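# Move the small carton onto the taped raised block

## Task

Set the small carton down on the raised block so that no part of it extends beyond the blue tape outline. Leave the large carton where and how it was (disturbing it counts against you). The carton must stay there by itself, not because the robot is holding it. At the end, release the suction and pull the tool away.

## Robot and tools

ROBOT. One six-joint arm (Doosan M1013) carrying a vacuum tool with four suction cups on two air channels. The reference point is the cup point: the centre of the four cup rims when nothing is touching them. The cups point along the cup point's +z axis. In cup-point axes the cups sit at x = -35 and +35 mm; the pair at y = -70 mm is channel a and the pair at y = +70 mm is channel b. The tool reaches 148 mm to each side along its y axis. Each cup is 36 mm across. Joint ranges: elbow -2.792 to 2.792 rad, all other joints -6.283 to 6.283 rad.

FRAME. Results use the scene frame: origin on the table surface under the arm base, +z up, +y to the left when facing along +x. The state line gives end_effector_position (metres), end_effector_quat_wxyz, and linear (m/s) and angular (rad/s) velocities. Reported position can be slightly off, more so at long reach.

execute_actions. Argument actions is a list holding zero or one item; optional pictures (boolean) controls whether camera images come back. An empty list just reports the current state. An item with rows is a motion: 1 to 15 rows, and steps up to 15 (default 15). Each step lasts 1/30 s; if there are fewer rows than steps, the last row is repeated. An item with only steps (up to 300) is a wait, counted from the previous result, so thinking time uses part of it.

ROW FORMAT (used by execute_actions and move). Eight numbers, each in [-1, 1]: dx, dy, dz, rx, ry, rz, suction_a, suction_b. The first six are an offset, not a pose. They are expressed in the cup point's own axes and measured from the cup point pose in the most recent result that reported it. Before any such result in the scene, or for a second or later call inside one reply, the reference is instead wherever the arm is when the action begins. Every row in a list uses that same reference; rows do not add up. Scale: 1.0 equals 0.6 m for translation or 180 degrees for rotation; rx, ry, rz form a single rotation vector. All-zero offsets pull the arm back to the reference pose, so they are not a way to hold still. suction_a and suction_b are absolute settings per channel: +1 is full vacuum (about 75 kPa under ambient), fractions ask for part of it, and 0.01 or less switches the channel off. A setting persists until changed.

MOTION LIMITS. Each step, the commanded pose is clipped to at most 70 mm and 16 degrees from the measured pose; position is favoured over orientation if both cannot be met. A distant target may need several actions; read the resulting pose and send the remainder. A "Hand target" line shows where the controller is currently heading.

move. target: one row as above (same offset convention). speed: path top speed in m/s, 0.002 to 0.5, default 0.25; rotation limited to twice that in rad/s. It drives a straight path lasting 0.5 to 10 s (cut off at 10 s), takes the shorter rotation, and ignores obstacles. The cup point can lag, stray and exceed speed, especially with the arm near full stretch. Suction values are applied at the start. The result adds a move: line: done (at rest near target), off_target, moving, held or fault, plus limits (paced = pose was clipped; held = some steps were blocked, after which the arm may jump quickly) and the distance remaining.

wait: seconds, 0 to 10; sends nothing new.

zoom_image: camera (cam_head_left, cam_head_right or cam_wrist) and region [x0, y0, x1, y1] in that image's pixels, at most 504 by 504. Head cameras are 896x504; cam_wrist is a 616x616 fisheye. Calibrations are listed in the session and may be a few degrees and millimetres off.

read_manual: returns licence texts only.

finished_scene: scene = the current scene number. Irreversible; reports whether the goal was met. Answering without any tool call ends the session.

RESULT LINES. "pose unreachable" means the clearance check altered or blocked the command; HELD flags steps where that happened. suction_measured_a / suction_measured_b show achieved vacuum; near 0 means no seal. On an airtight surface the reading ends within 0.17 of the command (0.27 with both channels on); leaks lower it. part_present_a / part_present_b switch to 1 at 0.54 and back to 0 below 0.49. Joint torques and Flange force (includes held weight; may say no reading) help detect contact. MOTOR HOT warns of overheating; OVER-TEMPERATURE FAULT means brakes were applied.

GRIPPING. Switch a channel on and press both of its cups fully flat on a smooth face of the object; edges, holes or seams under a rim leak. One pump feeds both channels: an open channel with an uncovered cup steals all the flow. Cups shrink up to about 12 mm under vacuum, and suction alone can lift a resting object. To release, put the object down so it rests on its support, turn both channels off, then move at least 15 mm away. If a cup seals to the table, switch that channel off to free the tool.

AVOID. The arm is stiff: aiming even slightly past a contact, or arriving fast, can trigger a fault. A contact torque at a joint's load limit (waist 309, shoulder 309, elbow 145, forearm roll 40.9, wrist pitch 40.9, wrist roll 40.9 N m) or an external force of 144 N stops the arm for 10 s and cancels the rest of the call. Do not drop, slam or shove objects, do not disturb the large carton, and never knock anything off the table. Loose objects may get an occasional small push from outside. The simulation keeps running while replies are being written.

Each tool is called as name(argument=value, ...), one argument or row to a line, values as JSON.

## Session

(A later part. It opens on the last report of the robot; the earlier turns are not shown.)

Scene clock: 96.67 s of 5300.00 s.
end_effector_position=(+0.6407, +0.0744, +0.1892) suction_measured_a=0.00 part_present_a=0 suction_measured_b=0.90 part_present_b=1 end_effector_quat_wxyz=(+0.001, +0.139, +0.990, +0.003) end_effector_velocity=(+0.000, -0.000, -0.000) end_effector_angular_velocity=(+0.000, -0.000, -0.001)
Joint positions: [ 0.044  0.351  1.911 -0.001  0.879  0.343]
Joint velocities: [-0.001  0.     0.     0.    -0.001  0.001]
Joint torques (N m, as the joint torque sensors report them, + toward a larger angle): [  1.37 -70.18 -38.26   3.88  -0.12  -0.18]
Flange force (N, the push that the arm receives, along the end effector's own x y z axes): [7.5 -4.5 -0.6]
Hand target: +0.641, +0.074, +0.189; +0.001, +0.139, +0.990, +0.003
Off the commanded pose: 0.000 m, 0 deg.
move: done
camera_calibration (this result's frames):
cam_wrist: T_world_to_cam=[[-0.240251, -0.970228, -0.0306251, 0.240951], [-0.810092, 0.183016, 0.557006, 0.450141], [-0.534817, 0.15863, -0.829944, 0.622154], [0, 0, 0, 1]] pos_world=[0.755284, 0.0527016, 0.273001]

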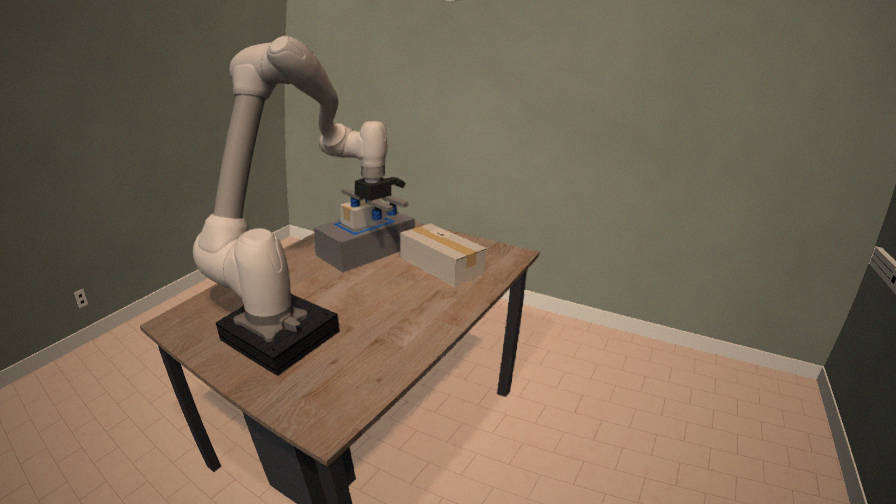

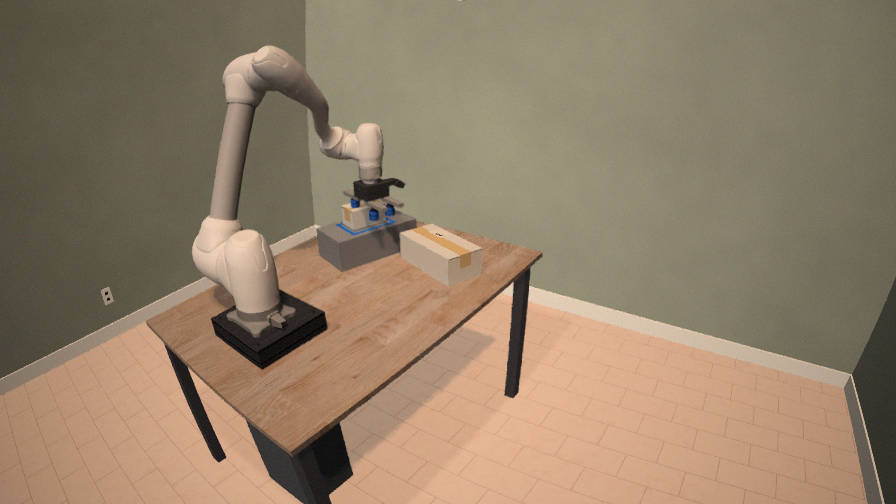

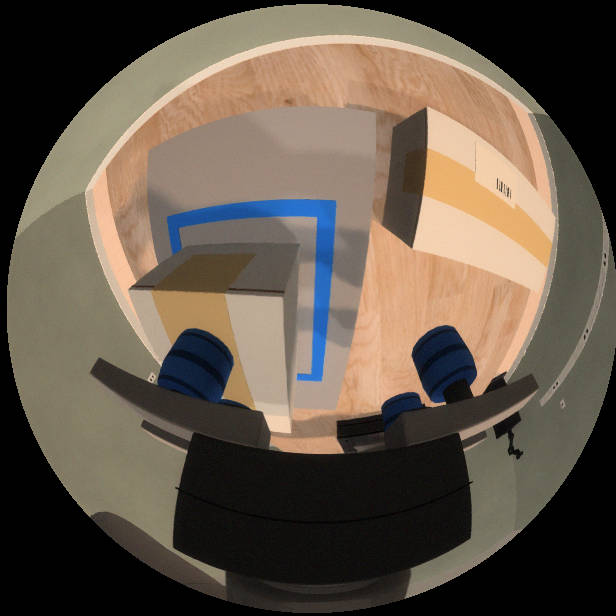

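move(
  target=[0,0,0.005,0,0,0,0,1],
  speed=0.01,
)

Scene clock: 99.80 s of 5300.00 s.
end_effector_position=(+0.6407, +0.0744, +0.1862) suction_measured_a=0.00 part_present_a=0 suction_measured_b=0.90 part_present_b=1 end_effector_quat_wxyz=(+0.001, +0.139, +0.990, +0.003) end_effector_velocity=(-0.000, -0.001, -0.000) end_effector_angular_velocity=(-0.000, +0.001, -0.002)
Joint positions: [ 0.044  0.355  1.913 -0.     0.873  0.343]
Joint velocities: [-0.001  0.     0.001 -0.     0.     0.001]
Joint torques (N m, as the joint torque sensors report them, + toward a larger angle): [  0.35 -70.28 -38.2    3.8   -0.27  -0.17]
Flange force (N, the push that the arm receives, along the end effector's own x y z axes): [8.2 -3.2 -0.9]
Hand target: +0.641, +0.074, +0.186; +0.001, +0.139, +0.990, +0.003
Off the commanded pose: 0.000 m, 0 deg.
move: done
camera_calibration (this result's frames):
cam_wrist: T_world_to_cam=[[-0.240287, -0.970217, -0.0306711, 0.240918], [-0.810082, 0.183019, 0.55702, 0.4518], [-0.534817, 0.158691, -0.829932, 0.619652], [0, 0, 0, 1]] pos_world=[0.755285, 0.0527218, 0.269997]

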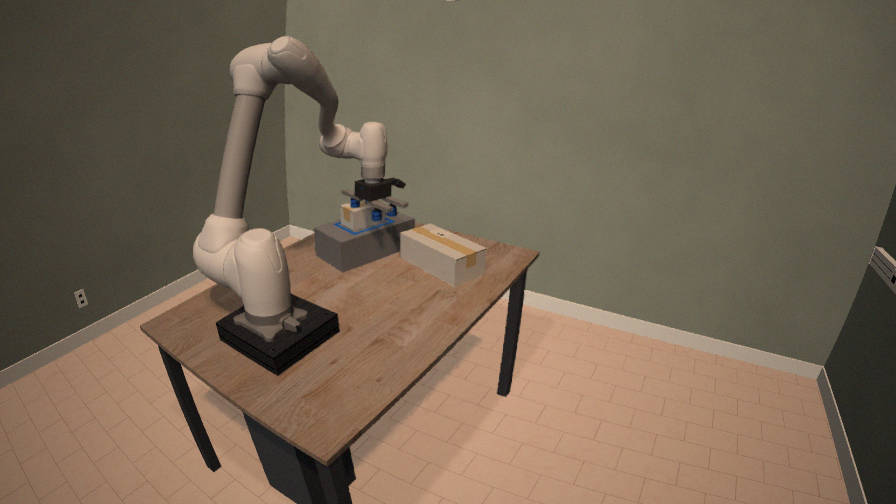

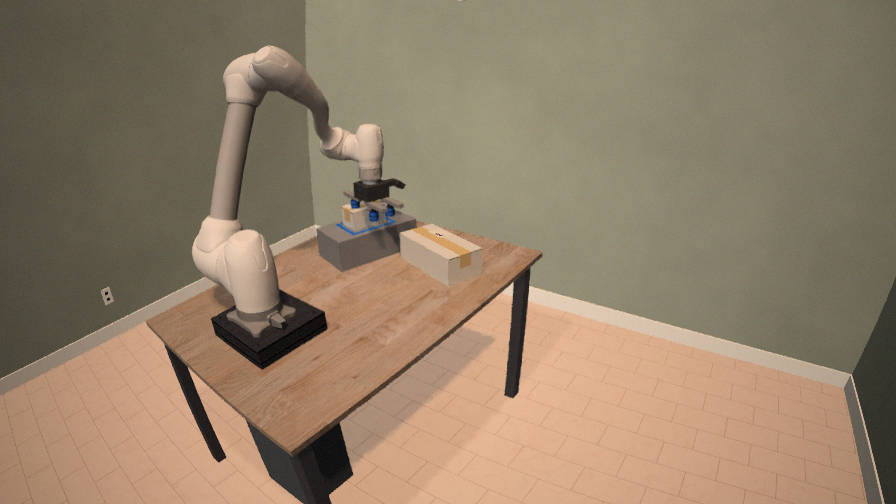

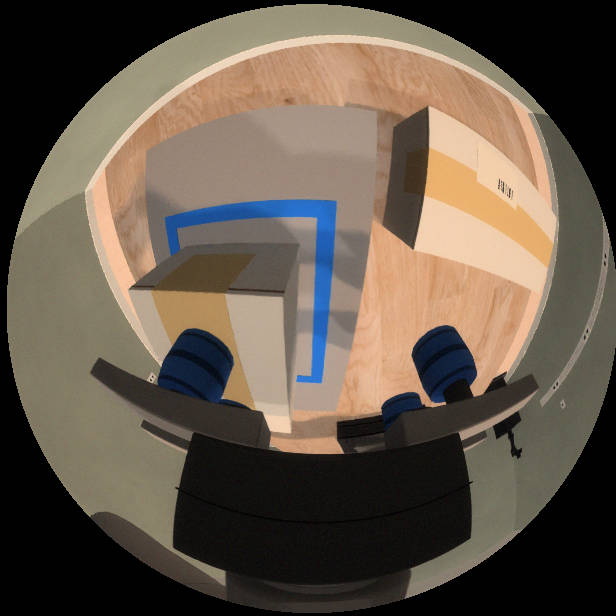

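zoom_image(
  camera="cam_head_left",
  region=[320, 180, 420, 250],
)

Region (320, 180, 420, 250) of cam_head_left's 896x504 image, scaled by 5.040, with more detail than that image has; it fills the top 353 rows of this view, and the rest is white.

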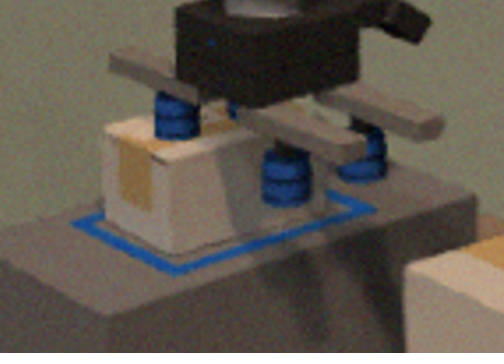

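move(
  target=[0,0,0.007,0,0,0,0,1],
  speed=0.01,
)

Scene clock: 105.33 s of 5300.00 s.
end_effector_position=(+0.6409, +0.0744, +0.1825) suction_measured_a=0.00 part_present_a=0 suction_measured_b=0.90 part_present_b=1 end_effector_quat_wxyz=(+0.001, +0.139, +0.990, +0.003) end_effector_velocity=(-0.000, -0.000, -0.001) end_effector_angular_velocity=(-0.000, +0.002, -0.000)
Joint positions: [ 0.044  0.359  1.915 -0.001  0.866  0.343]
Joint velocities: [-0.001  0.001  0.001 -0.    -0.001 -0.   ]
Joint torques (N m, as the joint torque sensors report them, + toward a larger angle): [-0.81  7.53  0.15 -0.12 -4.76  1.66]
Flange force (N, the push that the arm receives, along the end effector's own x y z axes): [29.4 -13.3 -121.1]
Hand target: +0.641, +0.074, +0.182; +0.001, +0.139, +0.990, +0.003
Off the commanded pose: 0.001 m, 0 deg.
After step 90, 1.83 s passed at rest.
move: done
camera_calibration (this result's frames):
cam_wrist: T_world_to_cam=[[-0.240169, -0.97024, -0.030891, 0.240842], [-0.810585, 0.182936, 0.556315, 0.45447], [-0.534108, 0.158649, -0.830397, 0.616342], [0, 0, 0, 1]] pos_world=[0.755422, 0.052753, 0.26642]

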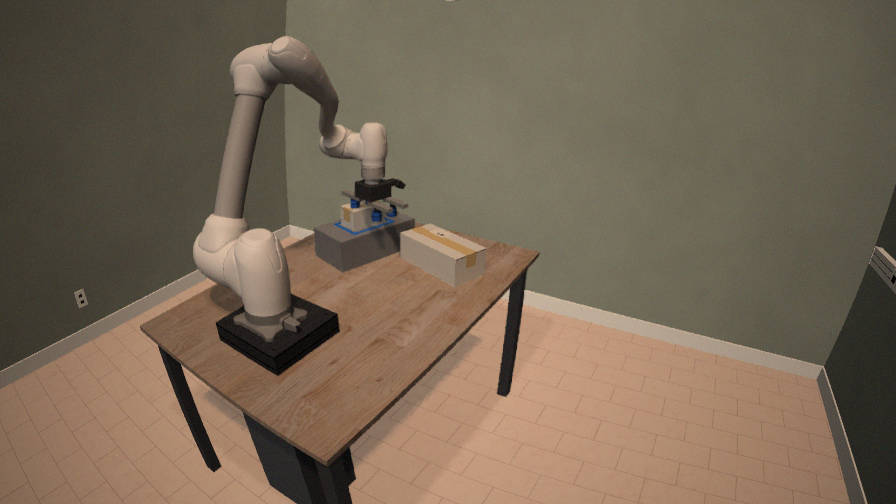

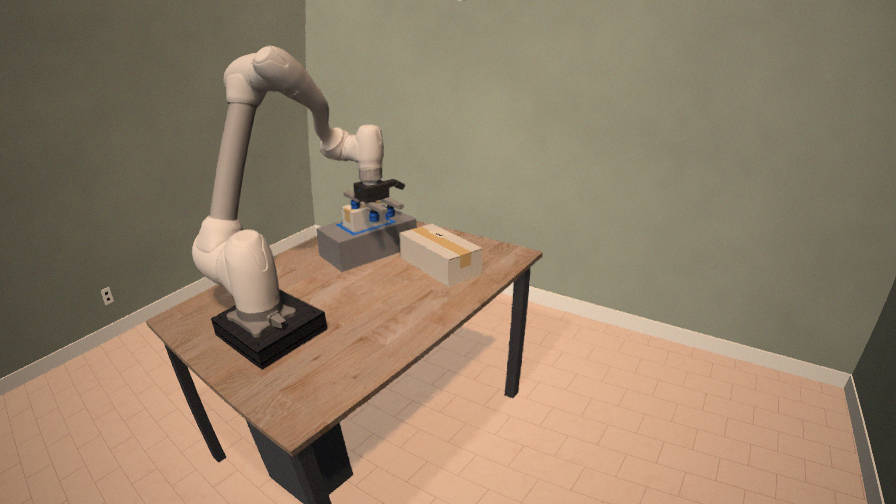

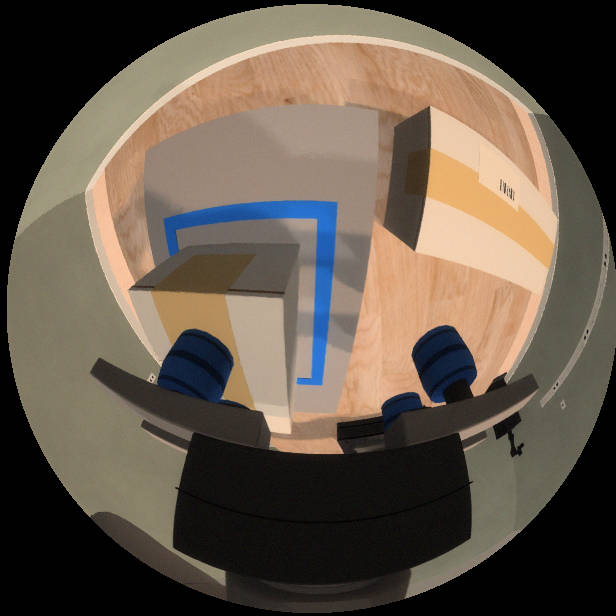

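Hard contact; release and back off.

execute_actions(
  actions=[
    {"rows":[[0,0,-0.005,0,0,0,0,0]],"steps":15},
  ],
  pictures=false,
)

move(
  target=[0,0,-0.3,0,0,0,0,0],
  speed=0.15,
)

Scene clock: 115.53 s of 5300.00 s.
end_effector_position=(+0.6411, +0.0744, +0.1836) suction_measured_a=0.00 part_present_a=0 suction_measured_b=0.90 part_present_b=1 end_effector_quat_wxyz=(+0.002, +0.139, +0.990, +0.003) end_effector_velocity=(+0.000, +0.000, +0.000) end_effector_angular_velocity=(+0.000, -0.000, -0.001)
Joint positions: [ 0.044  0.357  1.915 -0.001  0.867  0.343]
Joint velocities: [ 0. -0. -0.  0. -0.  0.]
Joint torques (N m, as the joint torque sensors report them, + toward a larger angle): [ -2.14 -55.83 -31.63   2.46  -1.49   0.22]
Flange force (N, the push that the arm receives, along the end effector's own x y z axes): [14.4 -2.1 -23.6]
Hand target: +0.641, +0.074, +0.184; +0.002, +0.139, +0.990, +0.003
Off the commanded pose: 0.002 m, 0 deg.
FORCE FAULT: contact force on the arm reached its limit, and the arm stopped for 10 seconds. The contact can be on any part of the arm, not only on its tool. The arm's remaining commands of this call were not run. The arm holds still and accepts commands again. Move the arm away from the contact; if what it grips holds it there, let go first. Pushing or pulling that hard again can fault the arm again.
The stop began at step 6 of this call (marked STOPPED below). From that step on the arm followed nothing that you had sent. 15 steps, steps kept back included, did not run and will not run. Nothing is kept back now.
Steps of this call (steps 1 to 5: nothing new was sent; steps 6 to 306: the stop). Readings (end_effector_position | what the end effector reports):
1: (+0.6409, +0.0744, +0.1825) | suction_measured_a=0.00 part_present_a=0 suction_measured_b=0.90 part_present_b=1
2: (+0.6409, +0.0744, +0.1825) | suction_measured_a=0.00 part_present_a=0 suction_measured_b=0.90 part_present_b=1
4: (+0.6409, +0.0744, +0.1824) | suction_measured_a=0.00 part_present_a=0 suction_measured_b=0.90 part_present_b=1
6: (+0.6411, +0.0744, +0.1831) | suction_measured_a=0.00 part_present_a=0 suction_measured_b=0.90 part_present_b=1 STOPPED
8: (+0.6411, +0.0744, +0.1836) | suction_measured_a=0.00 part_present_a=0 suction_measured_b=0.90 part_present_b=1
306: the state above

not run: a fault stop came before this call.

execute_actions(
  actions=[
    {"rows":[[0,0,-0.002,0,0,0,0,0]],"steps":15},
  ],
  pictures=false,
)

move(
  target=[0,0,-0.3,0,0,0,0,0],
  speed=0.15,
)

Scene clock: 119.27 s of 5300.00 s.
end_effector_position=(+0.6411, +0.0744, +0.1849) suction_measured_a=0.00 part_present_a=0 suction_measured_b=0.00 part_present_b=0 end_effector_quat_wxyz=(+0.002, +0.139, +0.990, +0.003) end_effector_velocity=(-0.000, +0.001, -0.000) end_effector_angular_velocity=(-0.000, +0.001, +0.002)
Joint positions: [ 0.044  0.356  1.914 -0.001  0.869  0.343]
Joint velocities: [ 0.001 -0.     0.    -0.     0.001 -0.   ]
Joint torques (N m, as the joint torque sensors report them, + toward a larger angle): [  0.22 -51.41 -25.14   2.51  -0.16  -0.06]
Flange force (N, the push that the arm receives, along the end effector's own x y z axes): [7.5 -2.6 -30.5]
Hand target: +0.641, +0.074, +0.185; +0.002, +0.139, +0.990, +0.003
Off the commanded pose: 0.000 m, 0 deg.
Steps of this call (steps 1 to 90: nothing new was sent; then 0.23 s passed at rest; steps 91 to 105: all 15 steps of this action). Readings (end_effector_position | what the end effector reports):
91: (+0.6411, +0.0744, +0.1837) | suction_measured_a=0.00 part_present_a=0 suction_measured_b=0.65 part_present_b=1
92: (+0.6410, +0.0744, +0.1841) | suction_measured_a=0.00 part_present_a=0 suction_measured_b=0.30 part_present_b=0
94: (+0.6411, +0.0744, +0.1848) | suction_measured_a=0.00 part_present_a=0 suction_measured_b=0.00 part_present_b=0
98: (+0.6411, +0.0744, +0.1849) | suction_measured_a=0.00 part_present_a=0 suction_measured_b=0.00 part_present_b=0
105: the state above

Scene clock: 121.00 s of 5300.00 s.
end_effector_position=(+0.6405, +0.0734, +0.3649) suction_measured_a=0.00 part_present_a=0 suction_measured_b=0.00 part_present_b=0 end_effector_quat_wxyz=(+0.002, +0.139, +0.990, +0.003) end_effector_velocity=(+0.001, -0.000, +0.000) end_effector_angular_velocity=(+0.001, -0.001, -0.002)
Joint positions: [ 0.044  0.201  1.747 -0.001  1.19   0.343]
Joint velocities: [-0.001  0.    -0.001  0.001  0.     0.   ]
Joint torques (N m, as the joint torque sensors report them, + toward a larger angle): [ -1.87 -60.22 -43.73   4.2   -0.13  -0.39]
Flange force (N, the push that the arm receives, along the end effector's own x y z axes): [8.4 0.4 -1.4]
Hand target: +0.641, +0.073, +0.365; +0.002, +0.139, +0.990, +0.003
Off the commanded pose: 0.000 m, 0 deg.
move: done
camera_calibration (this result's frames):
cam_wrist: T_world_to_cam=[[-0.240284, -0.9702, -0.0312229, 0.245596], [-0.811333, 0.183072, 0.555179, 0.353771], [-0.532918, 0.158733, -0.831145, 0.76727], [0, 0, 0, 1]] pos_world=[0.754931, 0.0517211, 0.448975]

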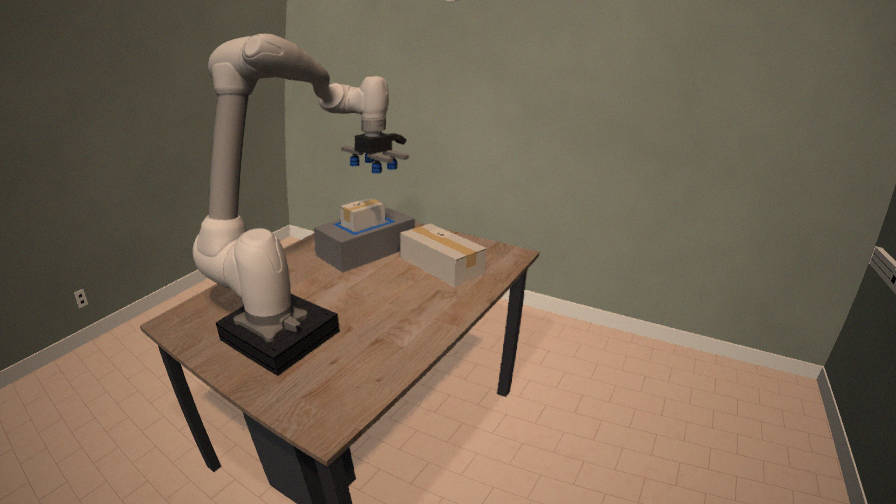

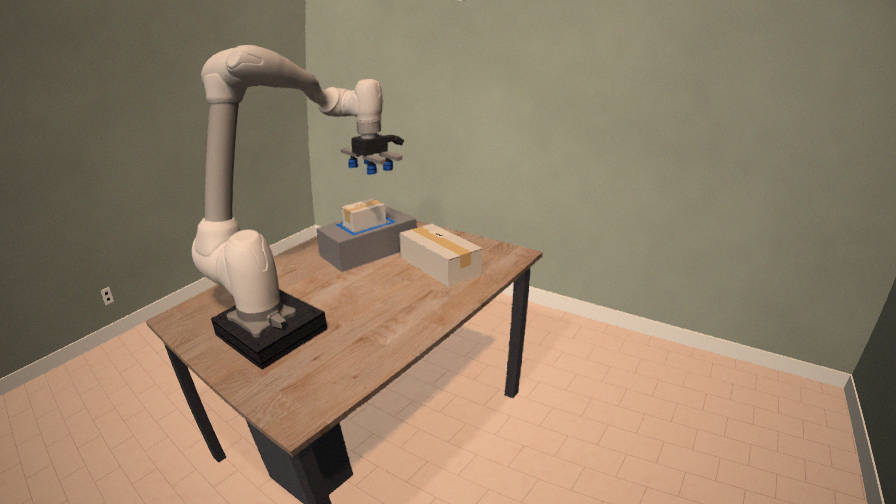

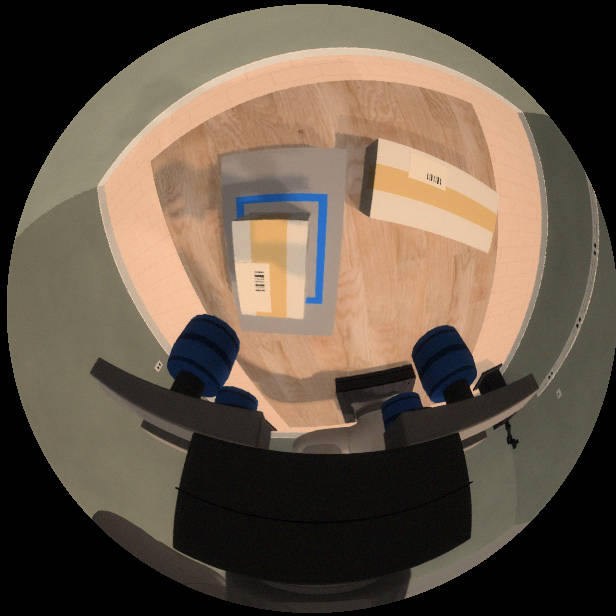

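finished_scene(
  scene=1,
)

The scene is finished: the task was done.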